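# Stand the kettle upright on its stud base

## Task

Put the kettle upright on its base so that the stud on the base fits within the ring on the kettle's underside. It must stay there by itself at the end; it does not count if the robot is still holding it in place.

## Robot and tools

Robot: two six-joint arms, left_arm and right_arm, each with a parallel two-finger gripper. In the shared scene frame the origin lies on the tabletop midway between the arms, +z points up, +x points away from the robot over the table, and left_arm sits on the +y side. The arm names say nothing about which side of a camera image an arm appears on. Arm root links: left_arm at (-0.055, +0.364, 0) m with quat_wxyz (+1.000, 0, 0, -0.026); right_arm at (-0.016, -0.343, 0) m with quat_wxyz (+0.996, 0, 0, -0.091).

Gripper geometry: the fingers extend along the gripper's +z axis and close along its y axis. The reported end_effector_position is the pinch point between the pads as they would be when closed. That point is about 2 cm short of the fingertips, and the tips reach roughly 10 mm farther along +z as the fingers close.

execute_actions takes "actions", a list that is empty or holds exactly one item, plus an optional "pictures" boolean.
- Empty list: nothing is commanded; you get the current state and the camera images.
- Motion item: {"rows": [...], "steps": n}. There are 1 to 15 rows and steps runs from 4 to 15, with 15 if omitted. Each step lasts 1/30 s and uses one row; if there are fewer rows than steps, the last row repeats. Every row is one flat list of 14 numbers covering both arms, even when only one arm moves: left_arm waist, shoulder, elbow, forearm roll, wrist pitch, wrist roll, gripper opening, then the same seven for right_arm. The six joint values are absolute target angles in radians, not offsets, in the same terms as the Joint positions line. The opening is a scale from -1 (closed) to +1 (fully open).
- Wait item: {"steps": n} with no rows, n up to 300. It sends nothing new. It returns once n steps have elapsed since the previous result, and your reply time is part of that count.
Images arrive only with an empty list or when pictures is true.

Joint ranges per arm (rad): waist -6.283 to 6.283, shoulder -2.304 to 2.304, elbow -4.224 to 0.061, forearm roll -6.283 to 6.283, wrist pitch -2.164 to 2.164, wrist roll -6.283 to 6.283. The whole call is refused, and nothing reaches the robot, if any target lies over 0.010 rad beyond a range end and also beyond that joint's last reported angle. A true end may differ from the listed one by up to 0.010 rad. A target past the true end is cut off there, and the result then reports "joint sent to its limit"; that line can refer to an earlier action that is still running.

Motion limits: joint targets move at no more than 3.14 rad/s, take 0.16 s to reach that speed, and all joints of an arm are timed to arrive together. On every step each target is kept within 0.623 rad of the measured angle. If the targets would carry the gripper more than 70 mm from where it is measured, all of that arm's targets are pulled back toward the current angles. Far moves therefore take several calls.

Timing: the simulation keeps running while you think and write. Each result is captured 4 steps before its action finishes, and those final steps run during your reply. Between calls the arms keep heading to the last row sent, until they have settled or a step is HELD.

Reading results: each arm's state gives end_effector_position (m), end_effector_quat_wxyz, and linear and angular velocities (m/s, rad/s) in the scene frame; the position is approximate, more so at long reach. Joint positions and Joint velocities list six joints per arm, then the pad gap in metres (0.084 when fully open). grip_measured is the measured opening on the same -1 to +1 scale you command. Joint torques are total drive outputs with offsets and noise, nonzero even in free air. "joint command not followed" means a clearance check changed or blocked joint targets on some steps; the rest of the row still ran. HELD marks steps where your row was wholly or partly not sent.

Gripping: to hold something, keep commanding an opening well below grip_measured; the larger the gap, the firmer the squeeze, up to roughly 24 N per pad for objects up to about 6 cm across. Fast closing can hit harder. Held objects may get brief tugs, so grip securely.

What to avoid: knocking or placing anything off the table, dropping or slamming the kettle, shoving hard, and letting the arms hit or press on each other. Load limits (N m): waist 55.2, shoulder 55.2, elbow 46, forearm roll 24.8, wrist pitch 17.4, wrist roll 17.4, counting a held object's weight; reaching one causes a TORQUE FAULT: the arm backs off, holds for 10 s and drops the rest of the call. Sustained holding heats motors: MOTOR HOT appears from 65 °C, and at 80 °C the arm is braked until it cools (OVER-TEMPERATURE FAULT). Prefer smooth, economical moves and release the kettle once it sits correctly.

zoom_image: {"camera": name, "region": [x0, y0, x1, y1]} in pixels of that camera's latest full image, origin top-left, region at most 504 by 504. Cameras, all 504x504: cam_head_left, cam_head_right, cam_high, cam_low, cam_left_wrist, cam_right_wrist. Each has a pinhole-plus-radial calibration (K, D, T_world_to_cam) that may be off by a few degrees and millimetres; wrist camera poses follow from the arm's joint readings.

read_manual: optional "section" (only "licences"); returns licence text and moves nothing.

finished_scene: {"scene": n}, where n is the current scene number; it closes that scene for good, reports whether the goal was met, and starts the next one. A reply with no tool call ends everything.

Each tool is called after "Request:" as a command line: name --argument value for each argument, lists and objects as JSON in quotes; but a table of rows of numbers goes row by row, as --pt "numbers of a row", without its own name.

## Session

Request:
execute_actions --actions '[]'

Scene clock: 0.00 s of 4800.00 s.
left_arm: end_effector_position=(+0.3626, +0.5961, +0.2092) grip_measured=+1.00 end_effector_quat_wxyz=(-0.076, +0.974, +0.194, -0.086) end_effector_velocity=(+0.000, -0.000, -0.000) end_effector_angular_velocity=(+0.000, -0.001, -0.002) | right_arm: end_effector_position=(+0.6228, +0.3463, +0.3658) grip_measured=+1.00 end_effector_quat_wxyz=(+0.657, -0.623, +0.406, +0.126) end_effector_velocity=(+0.001, -0.001, +0.001) end_effector_angular_velocity=(+0.000, -0.001, -0.001)
Joint positions: left_arm=[ 0.465 -0.398 -0.972  0.278 -0.732 -0.202  0.084] | right_arm=[ 0.885 -0.937 -1.701  2.458 -0.815 -0.349  0.084]
Joint velocities: left_arm=[-0.001 -0.001  0.     0.001  0.002  0.     0.   ] | right_arm=[-0.002  0.001 -0.    -0.001  0.    -0.    -0.   ]
Joint torques (N m, as the arm reports them, + toward a larger angle): no reading
camera_calibration (this result's frames):
cam_left_wrist: T_world_to_cam=[[0.337165, -0.92264, -0.187231, 0.504174], [-0.919924, -0.365157, 0.142828, 0.588745], [-0.200147, 0.124082, -0.971877, 0.334822], [0, 0, 0, 1]] pos_world=[0.438624, 0.63861, 0.335713]
cam_right_wrist: T_world_to_cam=[[-0.644805, 0.21121, -0.734586, 0.632285], [-0.651288, 0.351204, 0.672666, 0.106572], [0.400063, 0.912166, -0.0888997, -0.401513], [0, 0, 0, 1]] pos_world=[0.63774, 0.195273, 0.357086]

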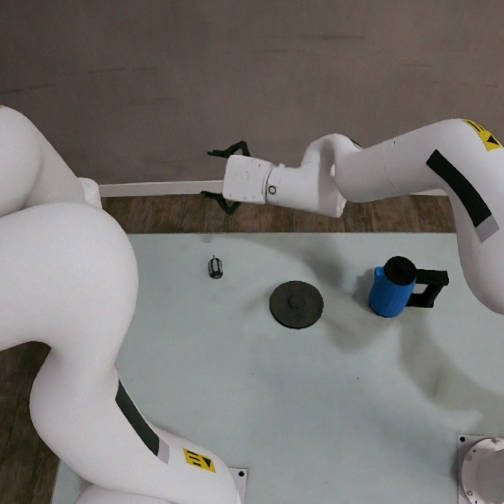

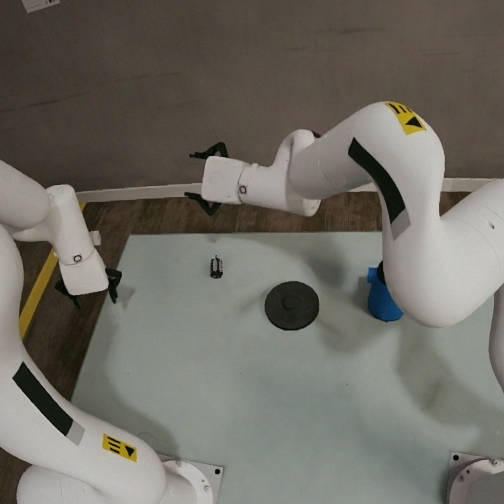

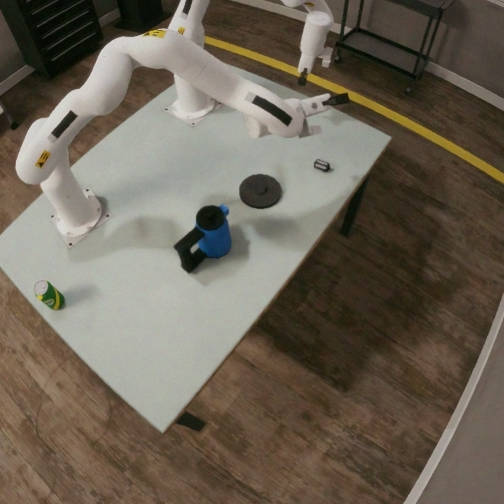

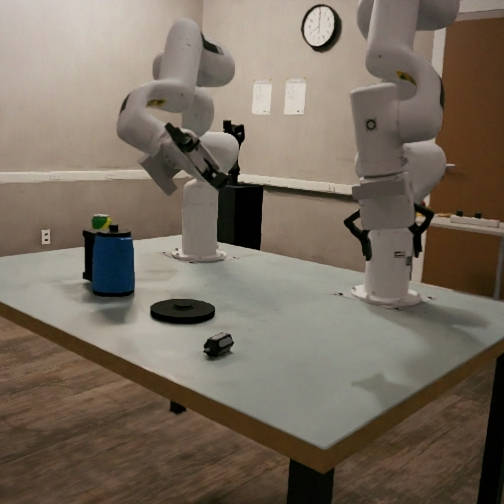

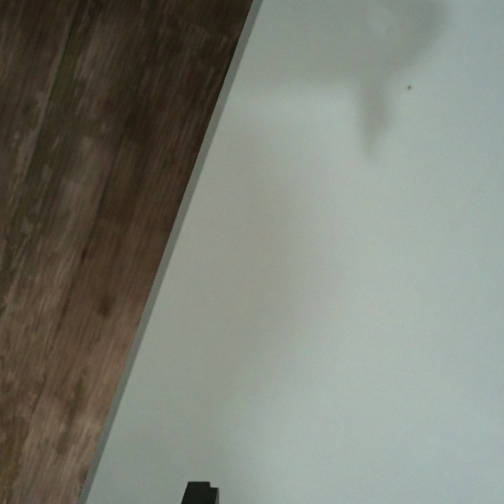

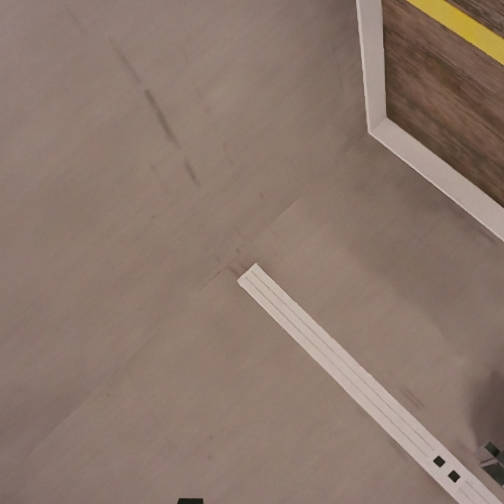

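Request:
execute_actions --actions '[{"rows":[[0.465,-0.398,-0.972,0.278,-0.732,-0.202,1,0.585,-0.368,-1.183,3.1416,0.815,0.4,1]]}]'

Request:
execute_actions --actions '[{"steps":25}]' --pictures true

Scene clock: 0.50 s of 4800.00 s.
left_arm: end_effector_position=(+0.3625, +0.5958, +0.2092) grip_measured=+1.00 end_effector_quat_wxyz=(-0.075, +0.974, +0.194, -0.087) end_effector_velocity=(+0.001, +0.000, +0.000) end_effector_angular_velocity=(+0.001, -0.002, +0.001) | right_arm: end_effector_position=(+0.6852, +0.2366, +0.3912) grip_measured=+1.00 end_effector_quat_wxyz=(+0.611, -0.504, +0.598, +0.124) end_effector_velocity=(+0.153, -0.401, +0.044) end_effector_angular_velocity=(+0.258, +1.187, -1.174)
Joint positions: left_arm=[ 0.465 -0.398 -0.972  0.278 -0.732 -0.202  0.084] | right_arm=[ 0.798 -0.773 -1.552  2.649 -0.617 -0.151  0.084]
Joint velocities: left_arm=[-0.001  0.    -0.001  0.     0.    -0.002  0.   ] | right_arm=[-0.288  0.546  0.49   0.658  0.763  0.738  0.   ]
Joint torques (N m, as the arm reports them, + toward a larger angle): left_arm=[  5.68  41.14 -10.78   1.43   0.46  -0.17] | right_arm=[  3.01  47.28 -16.43   0.86  -1.43   0.22]
Steps of this call (steps 1 to 4: nothing new was sent; steps 5 to 15: the first 11 steps of this action). Readings (joint positions):
5: left_arm=[0.465 -0.398 -0.972 0.278 -0.732 -0.202] | right_arm=[0.884 -0.936 -1.701 2.458 -0.815 -0.349]
6: left_arm=[0.465 -0.398 -0.972 0.278 -0.732 -0.202] | right_arm=[0.884 -0.934 -1.698 2.461 -0.811 -0.345]
8: left_arm=[0.465 -0.398 -0.972 0.278 -0.732 -0.202] | right_arm=[0.869 -0.906 -1.669 2.494 -0.778 -0.312]
12: left_arm=[0.465 -0.398 -0.972 0.278 -0.732 -0.202] | right_arm=[0.827 -0.827 -1.602 2.583 -0.690 -0.224]
15: the state above

Scene clock: 1.33 s of 4800.00 s.
left_arm: end_effector_position=(+0.3625, +0.5958, +0.2092) grip_measured=+1.00 end_effector_quat_wxyz=(-0.075, +0.974, +0.194, -0.087) end_effector_velocity=(-0.000, +0.000, -0.000) end_effector_angular_velocity=(-0.000, +0.001, +0.001) | right_arm: end_effector_position=(+0.6002, -0.0627, +0.3114) grip_measured=+1.00 end_effector_quat_wxyz=(+0.207, -0.090, +0.972, +0.059) end_effector_velocity=(-0.335, -0.242, -0.112) end_effector_angular_velocity=(-0.417, +1.442, -0.636)
Joint positions: left_arm=[ 0.465 -0.398 -0.972  0.278 -0.732 -0.202  0.084] | right_arm=[ 0.618 -0.43  -1.239  3.066  0.377  0.316  0.084]
Joint velocities: left_arm=[ 0.    -0.001 -0.001 -0.    -0.001 -0.001  0.   ] | right_arm=[-0.111  0.212  0.195  0.259  1.513  0.291 -0.   ]
Joint torques (N m, as the arm reports them, + toward a larger angle): left_arm=[  5.02  40.82 -10.31   1.52   0.3   -0.26] | right_arm=[ -2.71  36.05 -17.15   0.14  -0.32   0.11]
Kept back: nothing.
Steps of this call (steps 1 to 4: the last 4 steps of your previous action; steps 5 to 25: the robot went on to your last target). Readings (joint positions):
1: left_arm=[0.465 -0.398 -0.972 0.278 -0.732 -0.202] | right_arm=[0.789 -0.755 -1.536 2.671 -0.591 -0.127]
2: left_arm=[0.465 -0.398 -0.972 0.278 -0.732 -0.202] | right_arm=[0.779 -0.737 -1.519 2.693 -0.564 -0.102]
4: left_arm=[0.465 -0.398 -0.972 0.278 -0.732 -0.202] | right_arm=[0.760 -0.701 -1.487 2.736 -0.506 -0.054]
8: left_arm=[0.465 -0.398 -0.972 0.278 -0.732 -0.202] | right_arm=[0.724 -0.633 -1.424 2.820 -0.377 0.040]
25: the state above
camera_calibration (this result's frames):
cam_left_wrist: T_world_to_cam=[[0.337406, -0.922592, -0.187033, 0.503814], [-0.919753, -0.365413, 0.143276, 0.588472], [-0.20053, 0.123682, -0.971849, 0.335157], [0, 0, 0, 1]] pos_world=[0.438468, 0.638397, 0.335638]
cam_right_wrist: T_world_to_cam=[[-0.208344, 0.977157, 0.0419089, 0.208401], [0.89646, 0.173653, 0.407681, -0.585496], [0.391091, 0.122507, -0.912162, 0.187943], [0, 0, 0, 1]] pos_world=[0.49479, -0.124992, 0.401396]

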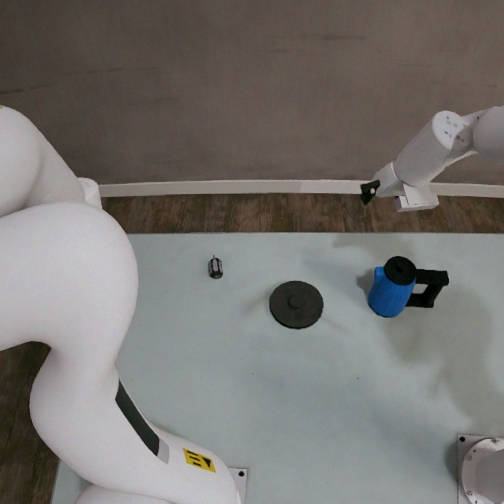

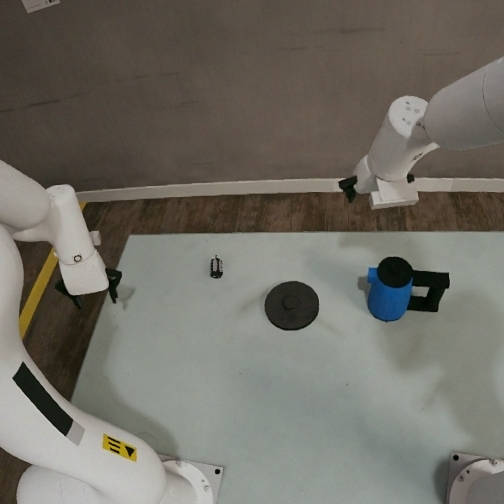

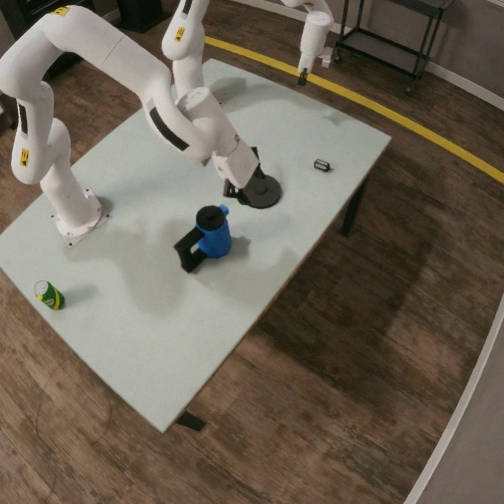

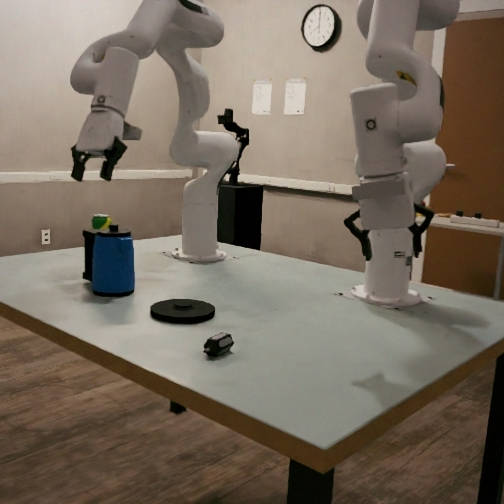

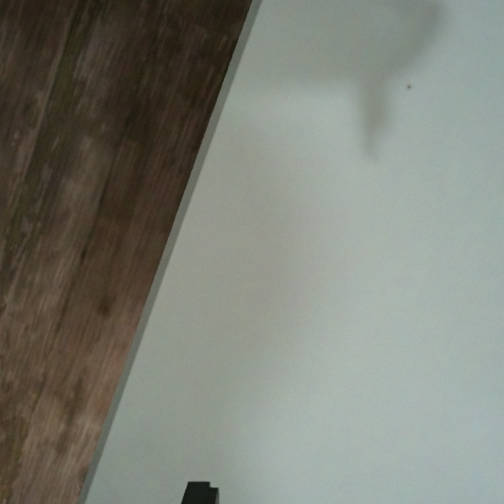

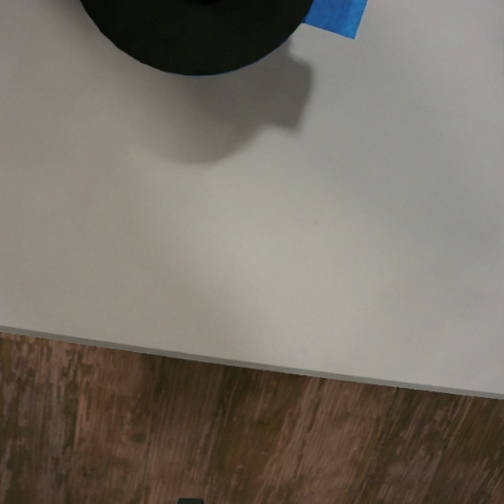

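Request:
execute_actions --actions '[{"steps":18}]' --pictures true

Scene clock: 2.40 s of 4800.00 s.
left_arm: end_effector_position=(+0.3625, +0.5958, +0.2092) grip_measured=+1.00 end_effector_quat_wxyz=(-0.075, +0.974, +0.194, -0.087) end_effector_velocity=(-0.000, +0.000, +0.000) end_effector_angular_velocity=(-0.000, -0.000, +0.001) | right_arm: end_effector_position=(+0.4925, -0.1253, +0.3004) grip_measured=+1.00 end_effector_quat_wxyz=(+0.000, -0.002, +1.000, +0.000) end_effector_velocity=(-0.000, +0.000, -0.001) end_effector_angular_velocity=(-0.001, +0.003, -0.002)
Joint positions: left_arm=[ 0.465 -0.398 -0.972  0.278 -0.732 -0.202  0.084] | right_arm=[ 0.585 -0.368 -1.183  3.142  0.815  0.4    0.084]
Joint velocities: left_arm=[ 0.001  0.    -0.    -0.    -0.001  0.    -0.   ] | right_arm=[ 0.    -0.003 -0.     0.     0.     0.002  0.   ]
Joint torques (N m, as the arm reports them, + toward a larger angle): left_arm=[  4.2   42.06 -10.7    0.79   0.19  -0.22] | right_arm=[ -1.27  33.51 -16.8   -0.62   0.85   0.71]
Kept back: nothing.
Steps of this call (steps 1 to 30: the robot went on to your last target; steps 31 to 32: nothing new was sent). Readings (joint positions):
1: left_arm=[0.465 -0.398 -0.972 0.278 -0.732 -0.202] | right_arm=[0.614 -0.423 -1.233 3.075 0.428 0.326]
2: left_arm=[0.465 -0.398 -0.972 0.278 -0.732 -0.202] | right_arm=[0.610 -0.416 -1.226 3.084 0.478 0.335]
4: left_arm=[0.465 -0.398 -0.972 0.278 -0.732 -0.202] | right_arm=[0.603 -0.402 -1.213 3.101 0.579 0.354]
8: left_arm=[0.465 -0.398 -0.972 0.278 -0.732 -0.202] | right_arm=[0.590 -0.378 -1.192 3.130 0.745 0.387]
32: the state above
All arms were judged still, so your last target was given up. Only a new action makes them travel on or press farther. Fingers that are still opening or closing keep moving.
camera_calibration (this result's frames):
cam_left_wrist: T_world_to_cam=[[0.337406, -0.922592, -0.187033, 0.503814], [-0.919753, -0.365413, 0.143276, 0.588472], [-0.20053, 0.123682, -0.971849, 0.335157], [0, 0, 0, 1]] pos_world=[0.438468, 0.638397, 0.335638]
cam_right_wrist: T_world_to_cam=[[-0.0266761, 0.999223, -0.0290119, 0.182217], [0.999618, 0.0264535, -0.00802699, -0.417963], [-0.00725328, -0.029215, -0.999547, 0.431144], [0, 0, 0, 1]] pos_world=[0.425792, -0.158423, 0.43288]

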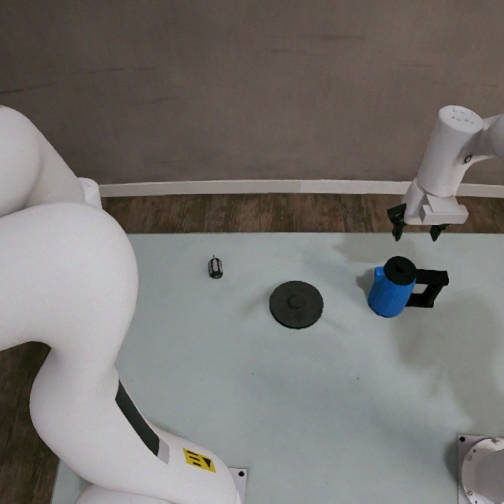

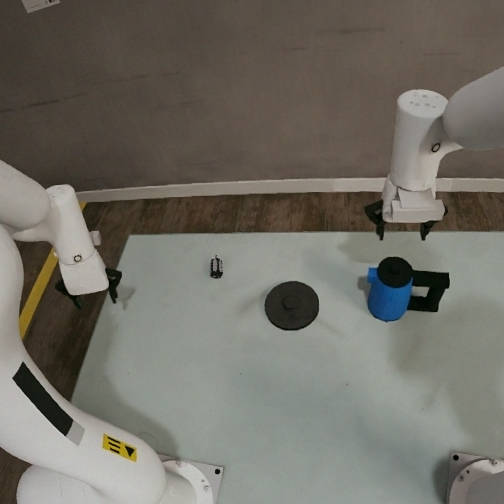

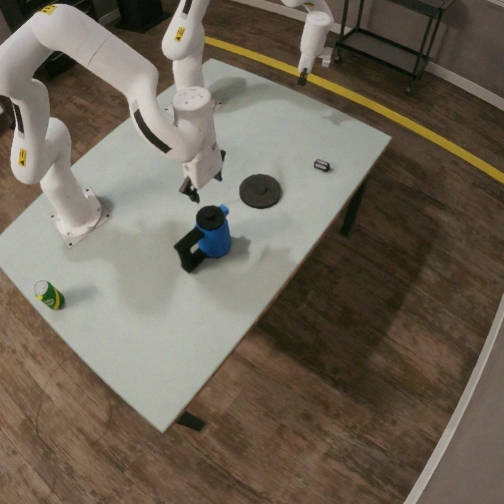

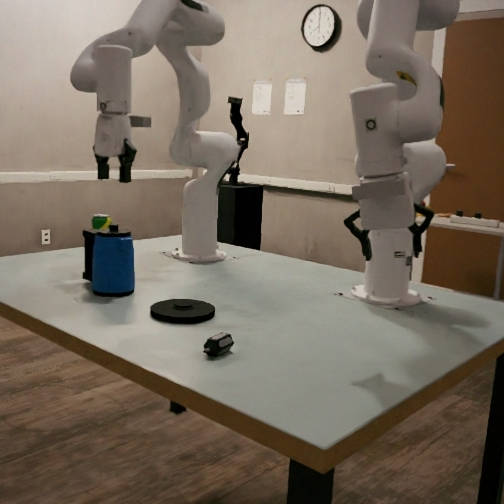

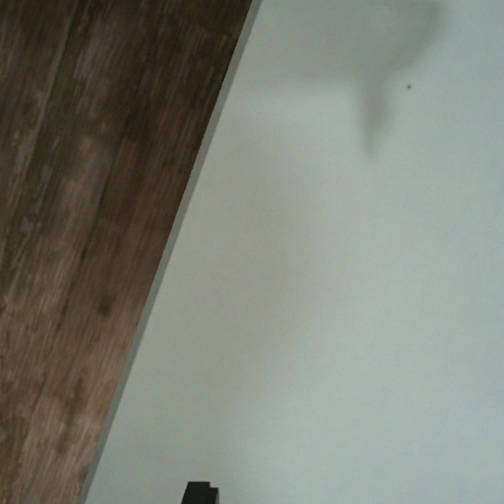

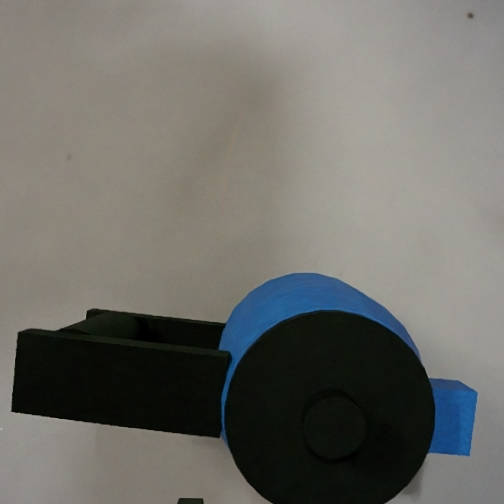

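Request:
execute_actions --actions '[{"rows":[[0.465,-0.398,-0.972,0.278,-0.732,-0.202,1,0.575,-0.503,-1.09,3.1416,0.587,0.4,0.1]]}]'

Request:
execute_actions --actions '[{"steps":10}]' --pictures true

Request:
zoom_image --camera "cam_low" --region '[60,178,180,258]'

Scene clock: 2.90 s of 4800.00 s.
left_arm: end_effector_position=(+0.3625, +0.5958, +0.2092) grip_measured=+1.00 end_effector_quat_wxyz=(-0.075, +0.974, +0.194, -0.087) end_effector_velocity=(+0.001, +0.000, +0.000) end_effector_angular_velocity=(+0.000, -0.001, -0.001) | right_arm: end_effector_position=(+0.4906, -0.1314, +0.2011) grip_measured=+0.09 end_effector_quat_wxyz=(-0.002, +0.003, +1.000, -0.001) end_effector_velocity=(-0.008, -0.011, -0.135) end_effector_angular_velocity=(+0.007, -0.017, -0.013)
Joint positions: left_arm=[ 0.465 -0.398 -0.972  0.278 -0.732 -0.202  0.084] | right_arm=[ 0.576 -0.488 -1.099  3.142  0.616  0.4    0.048]
Joint velocities: left_arm=[-0.001 -0.    -0.001  0.    -0.     0.     0.   ] | right_arm=[-0.012 -0.168  0.115 -0.    -0.302  0.001  0.   ]
Joint torques (N m, as the arm reports them, + toward a larger angle): left_arm=[  4.47  39.63 -10.74   1.56   0.44  -0.18] | right_arm=[ -1.42  48.52 -17.93   0.11   0.68   0.68]
Steps of this call (steps 1 to 4: nothing new was sent; steps 5 to 15: the first 11 steps of this action). Readings (joint positions):
5: left_arm=[0.465 -0.398 -0.972 0.278 -0.732 -0.202] | right_arm=[0.585 -0.368 -1.183 3.142 0.815 0.400]
6: left_arm=[0.465 -0.398 -0.972 0.278 -0.732 -0.202] | right_arm=[0.585 -0.369 -1.182 3.142 0.811 0.400]
8: left_arm=[0.465 -0.398 -0.972 0.278 -0.732 -0.202] | right_arm=[0.583 -0.389 -1.170 3.142 0.774 0.400]
12: left_arm=[0.465 -0.398 -0.972 0.278 -0.732 -0.202] | right_arm=[0.578 -0.457 -1.122 3.142 0.667 0.400]
15: the state above

Scene clock: 3.23 s of 4800.00 s.
left_arm: end_effector_position=(+0.3625, +0.5958, +0.2092) grip_measured=+1.00 end_effector_quat_wxyz=(-0.075, +0.974, +0.194, -0.087) end_effector_velocity=(-0.001, -0.000, -0.000) end_effector_angular_velocity=(-0.001, +0.002, +0.003) | right_arm: end_effector_position=(+0.4909, -0.1319, +0.1904) grip_measured=+0.09 end_effector_quat_wxyz=(+0.000, +0.003, +1.000, +0.000) end_effector_velocity=(-0.001, -0.001, -0.006) end_effector_angular_velocity=(-0.001, +0.003, -0.002)
Joint positions: left_arm=[ 0.465 -0.398 -0.972  0.278 -0.732 -0.202  0.084] | right_arm=[ 0.575 -0.502 -1.091  3.142  0.588  0.4    0.048]
Joint velocities: left_arm=[-0.    -0.001  0.001 -0.001 -0.002 -0.002 -0.   ] | right_arm=[-0.001 -0.007  0.005  0.    -0.009  0.002  0.   ]
Joint torques (N m, as the arm reports them, + toward a larger angle): left_arm=[  4.08  41.23 -10.49   2.11   0.17  -0.17] | right_arm=[  0.01  36.23 -13.69   0.33   0.83   0.7 ]
Kept back: nothing.
Steps of this call (steps 1 to 4: the last 4 steps of your previous action; steps 5 to 10: the robot went on to your last target). Readings (joint positions):
1: left_arm=[0.465 -0.398 -0.972 0.278 -0.732 -0.202] | right_arm=[0.576 -0.493 -1.096 3.142 0.607 0.400]
2: left_arm=[0.465 -0.398 -0.972 0.278 -0.732 -0.202] | right_arm=[0.576 -0.496 -1.095 3.142 0.601 0.400]
4: left_arm=[0.465 -0.398 -0.972 0.278 -0.732 -0.202] | right_arm=[0.575 -0.499 -1.093 3.142 0.594 0.400]
8: left_arm=[0.465 -0.398 -0.972 0.278 -0.732 -0.202] | right_arm=[0.575 -0.501 -1.091 3.142 0.589 0.400]
10: the state above
camera_calibration (this result's frames):
cam_left_wrist: T_world_to_cam=[[0.337405, -0.922592, -0.187033, 0.503814], [-0.919753, -0.365413, 0.143276, 0.588472], [-0.20053, 0.123682, -0.971849, 0.335157], [0, 0, 0, 1]] pos_world=[0.438468, 0.638397, 0.335638]
cam_right_wrist: T_world_to_cam=[[-0.0167152, 0.999447, -0.0287507, 0.180689], [0.999837, 0.0165097, -0.0073699, -0.418614], [-0.00689115, -0.0288692, -0.999559, 0.320868], [0, 0, 0, 1]] pos_world=[0.423777, -0.164415, 0.322837]

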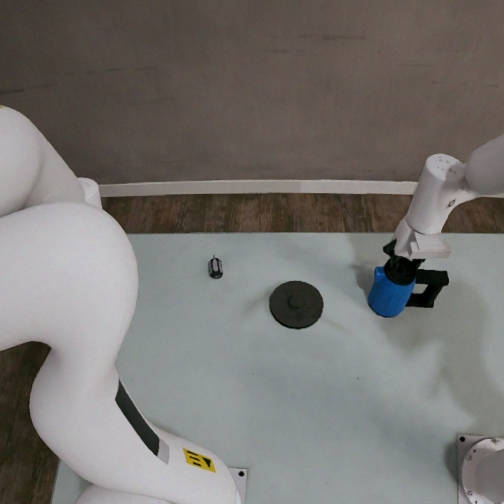

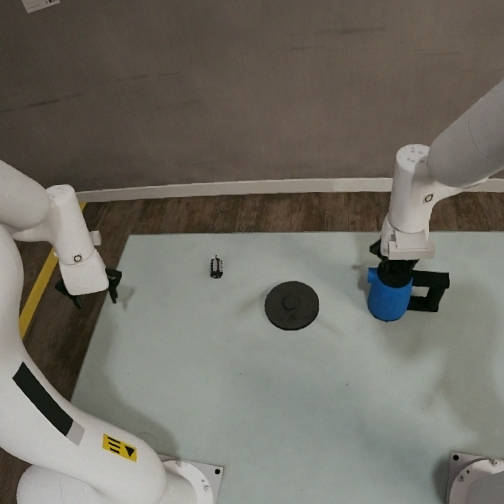

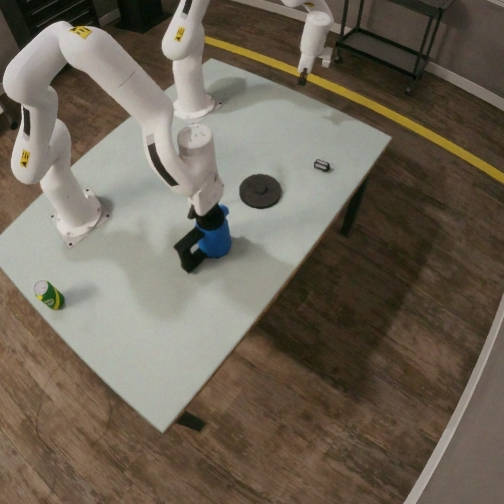

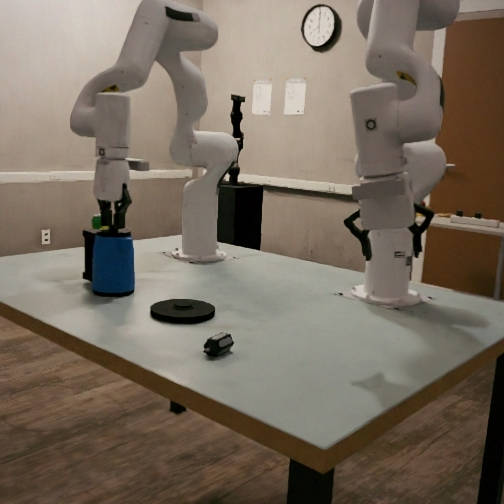

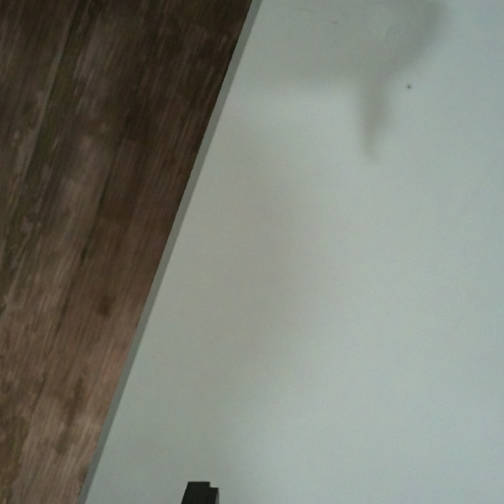

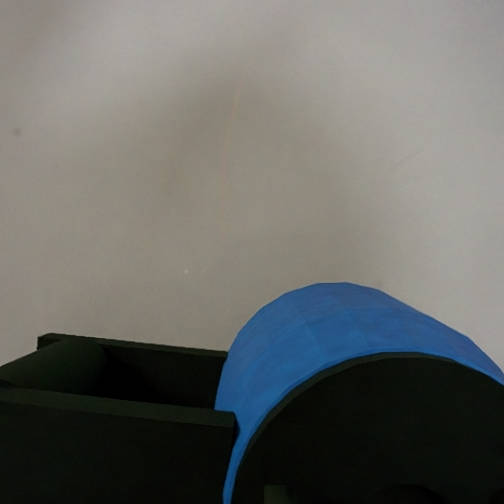

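Region (60, 178, 180, 258) of cam_low's 504x504 image, scaled by 4.200, with more detail than that image has.

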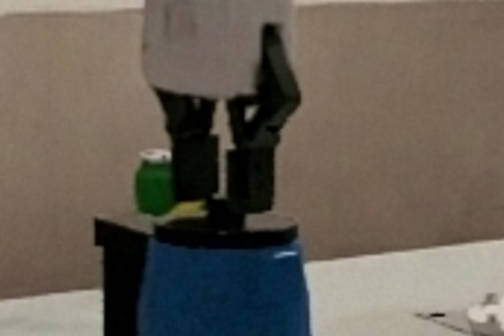

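Request:
execute_actions --actions '[{"rows":[[0.465,-0.398,-0.972,0.278,-0.732,-0.202,1,0.576,-0.515,-1.087,3.1416,0.572,0.4,0]],"steps":10}]'

Request:
execute_actions --actions '[{"rows":[[0.465,-0.398,-0.972,0.278,-0.732,-0.202,1,0.576,-0.515,-1.087,3.1416,0.572,0.4,-1]],"steps":10}]'

Request:
execute_actions --actions '[{"rows":[[0.465,-0.398,-0.972,0.278,-0.732,-0.202,1,0.576,-0.503,-1.09,3.1416,0.587,0.4,-1],[0.465,-0.398,-0.972,0.278,-0.732,-0.202,1,0.576,-0.49,-1.096,3.1416,0.606,0.4,-1],[0.465,-0.398,-0.972,0.278,-0.732,-0.202,1,0.576,-0.48,-1.1,3.1416,0.62,0.4,-1],[0.465,-0.398,-0.972,0.278,-0.732,-0.202,1,0.576,-0.47,-1.105,3.1416,0.635,0.4,-1],[0.465,-0.398,-0.972,0.278,-0.732,-0.202,1,0.576,-0.46,-1.11,3.1416,0.65,0.4,-1],[0.465,-0.398,-0.972,0.278,-0.732,-0.202,1,0.576,-0.445,-1.12,3.1416,0.675,0.4,-1]],"steps":12}]'

Request:
execute_actions --actions '[{"rows":[[0.465,-0.398,-0.972,0.278,-0.732,-0.202,1,0.65,-0.49,-1.195,3.1416,0.705,0.47,-1]],"steps":6}]'

Request:
execute_actions --actions '[{"rows":[[0.465,-0.398,-0.972,0.278,-0.732,-0.202,1,0.73,-0.55,-1.29,3.1416,0.74,0.55,-1]],"steps":6}]'

Request:
execute_actions --actions '[{"rows":[[0.465,-0.398,-0.972,0.278,-0.732,-0.202,1,0.81,-0.62,-1.395,3.1416,0.775,0.63,-1]],"steps":6}]'

Request:
execute_actions --actions '[{"rows":[[0.465,-0.398,-0.972,0.278,-0.732,-0.202,1,0.88,-0.70,-1.51,3.1416,0.81,0.70,-1]],"steps":6}]'

Request:
execute_actions --actions '[{"rows":[[0.465,-0.398,-0.972,0.278,-0.732,-0.202,1,0.938,-0.775,-1.614,3.1416,0.839,0.76,-1]]}]'

Request:
execute_actions --actions '[{"steps":10}]' --pictures true

Request:
zoom_image --camera "cam_low" --region '[120,210,250,340]'

Request:
zoom_image --camera "cam_head_left" --region '[250,240,350,340]'

Scene clock: 4.27 s of 4800.00 s.
left_arm: end_effector_position=(+0.3625, +0.5958, +0.2092) grip_measured=+1.00 end_effector_quat_wxyz=(-0.075, +0.974, +0.194, -0.087) end_effector_velocity=(-0.000, -0.001, -0.000) end_effector_angular_velocity=(-0.000, +0.001, -0.002) | right_arm: end_effector_position=(+0.4902, -0.1318, +0.1833) grip_measured=-0.01 end_effector_quat_wxyz=(-0.000, +0.003, +1.000, -0.000) end_effector_velocity=(-0.000, +0.001, -0.017) end_effector_angular_velocity=(+0.000, -0.001, +0.001)
Joint positions: left_arm=[ 0.465 -0.398 -0.972  0.278 -0.732 -0.202  0.084] | right_arm=[ 0.576 -0.513 -1.087  3.142  0.575  0.4    0.044]
Joint velocities: left_arm=[-0.001 -0.     0.001  0.001 -0.     0.    -0.   ] | right_arm=[ 0.002 -0.027  0.006 -0.    -0.035  0.001 -0.   ]
Joint torques (N m, as the arm reports them, + toward a larger angle): left_arm=[  3.2   39.72 -11.23   1.58   0.4   -0.17] | right_arm=[  0.52  34.89 -14.56  -0.35   0.68   0.53]
Steps of this call (steps 1 to 25: the robot went on to your last target; steps 26 to 31: the first 6 steps of this action). Readings (joint positions):
26: left_arm=[0.465 -0.398 -0.972 0.278 -0.732 -0.202] | right_arm=[0.575 -0.503 -1.090 3.142 0.587 0.400]
27: left_arm=[0.465 -0.398 -0.972 0.278 -0.732 -0.202] | right_arm=[0.575 -0.504 -1.090 3.142 0.585 0.400]
29: left_arm=[0.465 -0.398 -0.972 0.278 -0.732 -0.202] | right_arm=[0.576 -0.510 -1.088 3.142 0.579 0.400]
31: the state above

Scene clock: 4.60 s of 4800.00 s.
left_arm: end_effector_position=(+0.3625, +0.5958, +0.2092) grip_measured=+1.00 end_effector_quat_wxyz=(-0.075, +0.974, +0.194, -0.087) end_effector_velocity=(-0.000, +0.000, +0.000) end_effector_angular_velocity=(+0.001, -0.000, -0.001) | right_arm: end_effector_position=(+0.4917, -0.1309, +0.1834) grip_measured=-0.47 end_effector_quat_wxyz=(+0.002, +0.003, +1.000, +0.001) end_effector_velocity=(-0.001, +0.000, -0.000) end_effector_angular_velocity=(-0.002, +0.005, -0.002)
Joint positions: left_arm=[ 0.465 -0.398 -0.972  0.278 -0.732 -0.202  0.084] | right_arm=[ 0.576 -0.514 -1.089  3.142  0.571  0.4    0.023]
Joint velocities: left_arm=[ 0.     0.001 -0.     0.001 -0.     0.    -0.   ] | right_arm=[ 0.001 -0.001 -0.001  0.     0.006  0.003  0.001]
Joint torques (N m, as the arm reports them, + toward a larger angle): left_arm=[  6.15  41.33 -10.8    1.24   0.32  -0.22] | right_arm=[ 0.37 25.02 -7.14 -0.61  1.44  0.55]
Steps of this call (steps 1 to 4: the last 4 steps of your previous action; steps 5 to 10: the first 6 steps of this action). Readings (joint positions):
5: left_arm=[0.465 -0.398 -0.972 0.278 -0.732 -0.202] | right_arm=[0.576 -0.514 -1.087 3.142 0.573 0.400]
6: left_arm=[0.465 -0.398 -0.972 0.278 -0.732 -0.202] | right_arm=[0.576 -0.514 -1.088 3.142 0.573 0.400]
8: left_arm=[0.465 -0.398 -0.972 0.278 -0.732 -0.202] | right_arm=[0.576 -0.513 -1.089 3.142 0.572 0.400]
10: the state above

Scene clock: 5.00 s of 4800.00 s.
left_arm: end_effector_position=(+0.3625, +0.5958, +0.2092) grip_measured=+1.00 end_effector_quat_wxyz=(-0.075, +0.974, +0.194, -0.087) end_effector_velocity=(+0.001, -0.001, +0.000) end_effector_angular_velocity=(+0.001, -0.002, -0.002) | right_arm: end_effector_position=(+0.4905, -0.1317, +0.2130) grip_measured=-0.47 end_effector_quat_wxyz=(-0.002, +0.003, +1.000, -0.001) end_effector_velocity=(+0.044, +0.018, +0.223) end_effector_angular_velocity=(+0.042, -0.103, +0.000)
Joint positions: left_arm=[ 0.465 -0.398 -0.972  0.278 -0.732 -0.202  0.084] | right_arm=[ 0.576 -0.47  -1.104  3.141  0.639  0.4    0.023]
Joint velocities: left_arm=[-0.003  0.    -0.    -0.     0.001 -0.001  0.   ] | right_arm=[-0.     0.281 -0.184 -0.001  0.354  0.    -0.   ]
Joint torques (N m, as the arm reports them, + toward a larger angle): left_arm=[  4.61  42.04 -10.87   0.92   0.24  -0.2 ] | right_arm=[ -2.3   30.85 -15.19   0.78   1.12   0.65]
Steps of this call (steps 1 to 4: the last 4 steps of your previous action; steps 5 to 12: the first 8 steps of this action). Readings (joint positions):
5: left_arm=[0.465 -0.398 -0.972 0.278 -0.732 -0.202] | right_arm=[0.576 -0.514 -1.089 3.142 0.572 0.400]
6: left_arm=[0.465 -0.398 -0.972 0.278 -0.732 -0.202] | right_arm=[0.576 -0.513 -1.089 3.142 0.573 0.400]
8: left_arm=[0.465 -0.398 -0.972 0.278 -0.732 -0.202] | right_arm=[0.576 -0.505 -1.088 3.141 0.589 0.400]
12: the state above

Scene clock: 5.20 s of 4800.00 s.
left_arm: end_effector_position=(+0.3625, +0.5958, +0.2092) grip_measured=+1.00 end_effector_quat_wxyz=(-0.075, +0.974, +0.194, -0.087) end_effector_velocity=(-0.001, +0.001, +0.000) end_effector_angular_velocity=(+0.001, -0.000, +0.000) | right_arm: end_effector_position=(+0.4924, -0.1293, +0.2304) grip_measured=-0.47 end_effector_quat_wxyz=(-0.001, +0.003, +1.000, -0.000) end_effector_velocity=(+0.006, +0.098, +0.025) end_effector_angular_velocity=(-0.022, +0.045, -0.035)
Joint positions: left_arm=[ 0.465 -0.398 -0.972  0.278 -0.732 -0.202  0.084] | right_arm=[ 0.578 -0.45  -1.121  3.141  0.673  0.403  0.023]
Joint velocities: left_arm=[ 0.001  0.001  0.001  0.001  0.     0.    -0.   ] | right_arm=[ 0.161 -0.088 -0.193 -0.004  0.154  0.199 -0.   ]
Joint torques (N m, as the arm reports them, + toward a larger angle): left_arm=[  3.81  40.41 -11.24   1.59   0.48  -0.09] | right_arm=[ 29.73  25.67 -21.79   0.64  -0.31   0.75]
Steps of this call (steps 1 to 4: the last 4 steps of your previous action; steps 5 to 6: the first 2 steps of this action). Readings (joint positions):
5: left_arm=[0.465 -0.398 -0.972 0.278 -0.732 -0.202] | right_arm=[0.576 -0.449 -1.118 3.142 0.669 0.400]
6: the state above

Scene clock: 5.40 s of 4800.00 s.
left_arm: end_effector_position=(+0.3625, +0.5958, +0.2092) grip_measured=+1.00 end_effector_quat_wxyz=(-0.075, +0.974, +0.194, -0.087) end_effector_velocity=(-0.000, +0.000, +0.000) end_effector_angular_velocity=(+0.000, +0.000, +0.000) | right_arm: end_effector_position=(+0.4956, -0.0876, +0.2356) grip_measured=-0.47 end_effector_quat_wxyz=(-0.000, +0.001, +1.000, +0.000) end_effector_velocity=(+0.009, +0.151, +0.012) end_effector_angular_velocity=(-0.025, +0.042, -0.048)
Joint positions: left_arm=[ 0.465 -0.398 -0.972  0.278 -0.732 -0.202  0.084] | right_arm=[ 0.643 -0.487 -1.188  3.142  0.701  0.463  0.023]
Joint velocities: left_arm=[ 0.     0.001  0.     0.    -0.     0.    -0.   ] | right_arm=[ 0.231 -0.177 -0.291 -0.005  0.163  0.283  0.   ]
Joint torques (N m, as the arm reports them, + toward a larger angle): left_arm=[  3.94  39.94 -10.75   1.56   0.45  -0.24] | right_arm=[ 20.57  28.89 -21.54   0.27   0.14   0.77]
Steps of this call (steps 1 to 4: the last 4 steps of your previous action; steps 5 to 6: the first 2 steps of this action). Readings (joint positions):
5: left_arm=[0.465 -0.398 -0.972 0.278 -0.732 -0.202] | right_arm=[0.637 -0.483 -1.181 3.142 0.697 0.456]
6: the state above

Scene clock: 5.60 s of 4800.00 s.
left_arm: end_effector_position=(+0.3625, +0.5958, +0.2092) grip_measured=+1.00 end_effector_quat_wxyz=(-0.075, +0.974, +0.194, -0.087) end_effector_velocity=(-0.000, +0.000, +0.000) end_effector_angular_velocity=(+0.001, -0.001, +0.000) | right_arm: end_effector_position=(+0.4975, -0.0353, +0.2382) grip_measured=-0.47 end_effector_quat_wxyz=(+0.000, +0.000, +1.000, +0.000) end_effector_velocity=(+0.001, +0.172, +0.004) end_effector_angular_velocity=(-0.028, +0.039, -0.054)
Joint positions: left_arm=[ 0.465 -0.398 -0.972  0.278 -0.732 -0.202  0.084] | right_arm=[ 0.72  -0.543 -1.278  3.142  0.735  0.54   0.023]
Joint velocities: left_arm=[ 0.001  0.001  0.     0.001  0.001 -0.001 -0.   ] | right_arm=[ 0.247 -0.223 -0.345 -0.006  0.17   0.305 -0.   ]
Joint torques (N m, as the arm reports them, + toward a larger angle): left_arm=[  4.61  40.35 -10.87   1.76   0.29  -0.26] | right_arm=[ 18.75  33.27 -21.45   0.61   0.34   0.75]
Steps of this call (steps 1 to 4: the last 4 steps of your previous action; steps 5 to 6: the first 2 steps of this action). Readings (joint positions):
5: left_arm=[0.465 -0.398 -0.972 0.278 -0.732 -0.202] | right_arm=[0.713 -0.537 -1.269 3.142 0.730 0.531]
6: the state above

Scene clock: 5.80 s of 4800.00 s.
left_arm: end_effector_position=(+0.3625, +0.5958, +0.2092) grip_measured=+1.00 end_effector_quat_wxyz=(-0.075, +0.974, +0.194, -0.087) end_effector_velocity=(-0.001, +0.001, +0.000) end_effector_angular_velocity=(-0.000, -0.000, +0.004) | right_arm: end_effector_position=(+0.4956, +0.0210, +0.2375) grip_measured=-0.47 end_effector_quat_wxyz=(-0.000, +0.000, +1.000, +0.000) end_effector_velocity=(-0.004, +0.174, -0.006) end_effector_angular_velocity=(-0.024, +0.029, -0.048)
Joint positions: left_arm=[ 0.465 -0.398 -0.972  0.278 -0.732 -0.202  0.084] | right_arm=[ 0.799 -0.611 -1.38   3.142  0.77   0.618  0.023]
Joint velocities: left_arm=[ 0.003  0.    -0.    -0.001 -0.    -0.    -0.   ] | right_arm=[ 0.231 -0.255 -0.382 -0.004  0.165  0.282 -0.   ]
Joint torques (N m, as the arm reports them, + toward a larger angle): left_arm=[  4.22  41.62 -11.11   1.31   0.25  -0.24] | right_arm=[ 11.35  35.76 -21.81   0.64   0.21   0.29]
Steps of this call (steps 1 to 4: the last 4 steps of your previous action; steps 5 to 6: the first 2 steps of this action). Readings (joint positions):
5: left_arm=[0.465 -0.398 -0.972 0.278 -0.732 -0.202] | right_arm=[0.792 -0.604 -1.370 3.142 0.765 0.610]
6: the state above

Scene clock: 6.30 s of 4800.00 s.
left_arm: end_effector_position=(+0.3625, +0.5958, +0.2092) grip_measured=+1.00 end_effector_quat_wxyz=(-0.075, +0.974, +0.194, -0.087) end_effector_velocity=(+0.000, -0.000, +0.000) end_effector_angular_velocity=(+0.000, -0.000, -0.000) | right_arm: end_effector_position=(+0.4862, +0.1280, +0.2256) grip_measured=-0.47 end_effector_quat_wxyz=(+0.000, +0.002, +1.000, +0.000) end_effector_velocity=(-0.001, +0.025, -0.000) end_effector_angular_velocity=(+0.001, -0.002, -0.010)
Joint positions: left_arm=[ 0.465 -0.398 -0.972  0.278 -0.732 -0.202  0.084] | right_arm=[ 0.934 -0.77  -1.607  3.142  0.837  0.756  0.023]
Joint velocities: left_arm=[-0.  0. -0.  0. -0. -0.  0.] | right_arm=[ 0.027 -0.041 -0.068 -0.001  0.025  0.038 -0.   ]
Joint torques (N m, as the arm reports them, + toward a larger angle): left_arm=[  4.08  40.12 -10.88   1.75   0.32  -0.19] | right_arm=[ -1.56  51.51 -16.49  -0.36   0.86   0.36]
Steps of this call (steps 1 to 4: the last 4 steps of your previous action; steps 5 to 15: the first 11 steps of this action). Readings (joint positions):
5: left_arm=[0.465 -0.398 -0.972 0.278 -0.732 -0.202] | right_arm=[0.863 -0.680 -1.481 3.142 0.800 0.681]
6: left_arm=[0.465 -0.398 -0.972 0.278 -0.732 -0.202] | right_arm=[0.870 -0.689 -1.493 3.142 0.804 0.689]
8: left_arm=[0.465 -0.398 -0.972 0.278 -0.732 -0.202] | right_arm=[0.892 -0.718 -1.535 3.141 0.818 0.714]
12: left_arm=[0.465 -0.398 -0.972 0.278 -0.732 -0.202] | right_arm=[0.929 -0.762 -1.595 3.142 0.833 0.749]
15: the state above

Scene clock: 6.63 s of 4800.00 s.
left_arm: end_effector_position=(+0.3625, +0.5958, +0.2092) grip_measured=+1.00 end_effector_quat_wxyz=(-0.075, +0.974, +0.194, -0.087) end_effector_velocity=(+0.000, -0.000, +0.001) end_effector_angular_velocity=(+0.000, -0.001, -0.001) | right_arm: end_effector_position=(+0.4856, +0.1309, +0.2251) grip_measured=-0.47 end_effector_quat_wxyz=(-0.000, +0.002, +1.000, -0.000) end_effector_velocity=(-0.002, +0.001, -0.002) end_effector_angular_velocity=(-0.003, +0.003, +0.001)
Joint positions: left_arm=[ 0.465 -0.398 -0.972  0.278 -0.732 -0.202  0.084] | right_arm=[ 0.938 -0.775 -1.614  3.142  0.839  0.76   0.023]
Joint velocities: left_arm=[-0.     0.001  0.     0.    -0.     0.    -0.   ] | right_arm=[ 0.003 -0.004 -0.002  0.     0.002  0.002 -0.   ]
Joint torques (N m, as the arm reports them, + toward a larger angle): left_arm=[  4.06  41.73 -11.24   1.44   0.51  -0.23] | right_arm=[  1.63  51.17 -17.22  -0.22   0.73   0.5 ]
Kept back: nothing.
Steps of this call (steps 1 to 4: the last 4 steps of your previous action; steps 5 to 10: the robot went on to your last target). Readings (joint positions):
1: left_arm=[0.465 -0.398 -0.972 0.278 -0.732 -0.202] | right_arm=[0.935 -0.771 -1.609 3.142 0.838 0.757]
2: left_arm=[0.465 -0.398 -0.972 0.278 -0.732 -0.202] | right_arm=[0.936 -0.772 -1.610 3.142 0.838 0.758]
4: left_arm=[0.465 -0.398 -0.972 0.278 -0.732 -0.202] | right_arm=[0.937 -0.773 -1.612 3.142 0.839 0.759]
8: left_arm=[0.465 -0.398 -0.972 0.278 -0.732 -0.202] | right_arm=[0.937 -0.774 -1.613 3.142 0.839 0.760]
10: the state above
camera_calibration (this result's frames):
cam_left_wrist: T_world_to_cam=[[0.337405, -0.922592, -0.187033, 0.503814], [-0.919753, -0.365413, 0.143276, 0.588472], [-0.20053, 0.123682, -0.971849, 0.335157], [0, 0, 0, 1]] pos_world=[0.438468, 0.638397, 0.335638]
cam_right_wrist: T_world_to_cam=[[-0.0195015, 0.999387, -0.0290837, -0.0796228], [0.999781, 0.0192729, -0.0081193, -0.417607], [-0.0075538, -0.0292357, -0.999544, 0.36353], [0, 0, 0, 1]] pos_world=[0.418709, 0.0982505, 0.357658]

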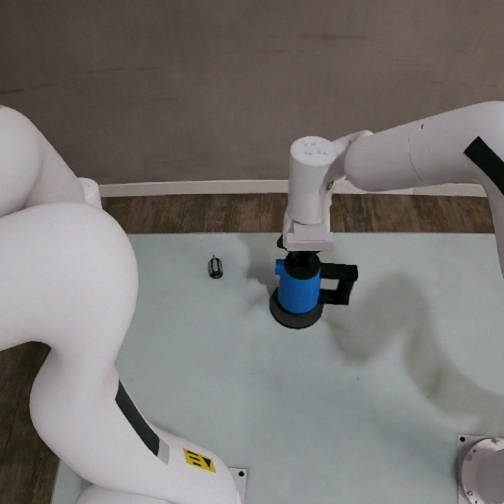

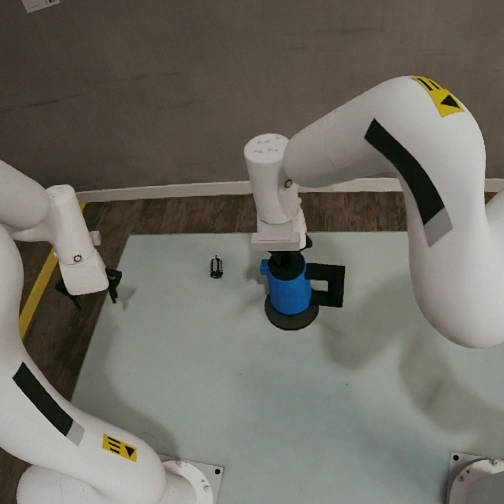

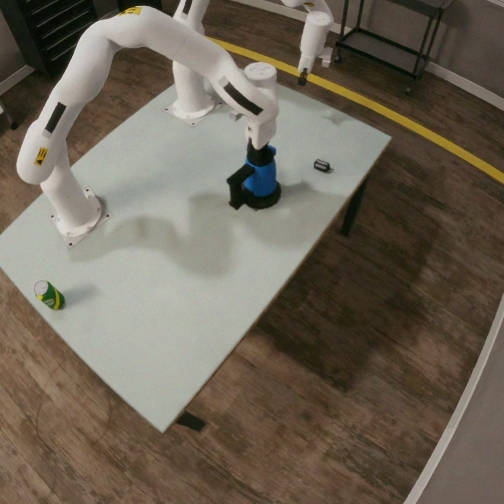

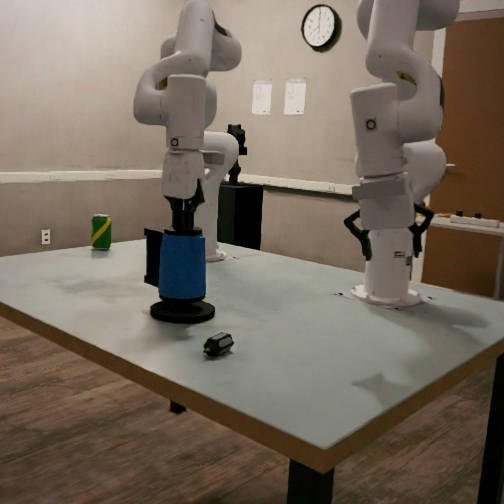

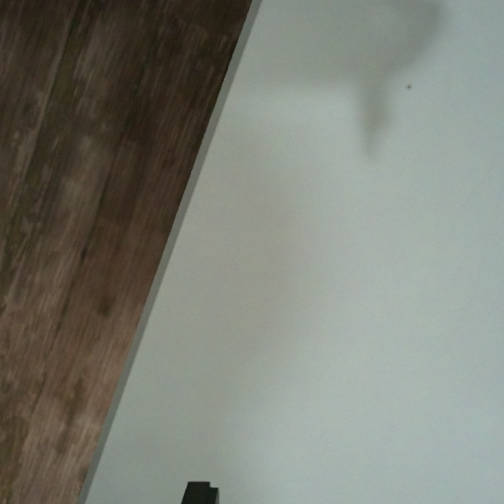

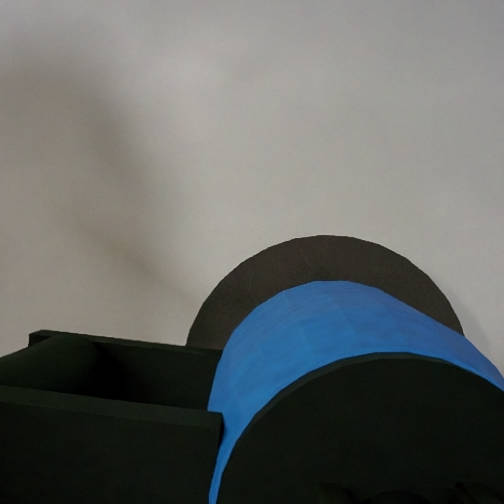

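Region (120, 210, 250, 340) of cam_low's 504x504 image, scaled by 3.877, with more detail than that image has.

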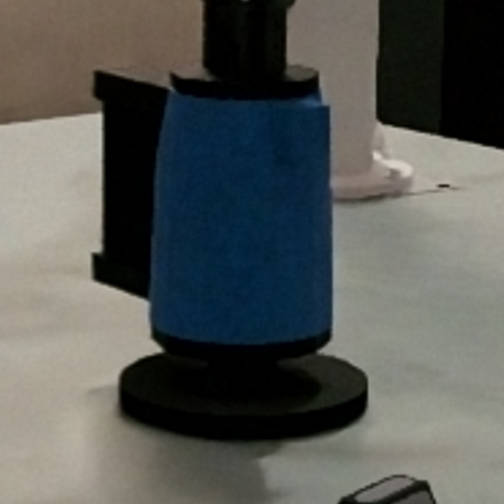

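Region (250, 240, 350, 340) of cam_head_left's 504x504 image, scaled by 5.040, with more detail than that image has.

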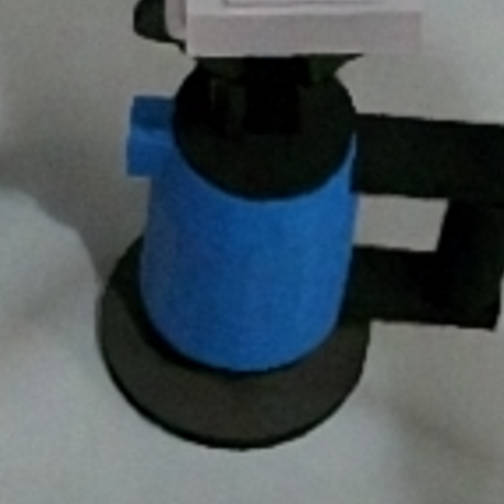

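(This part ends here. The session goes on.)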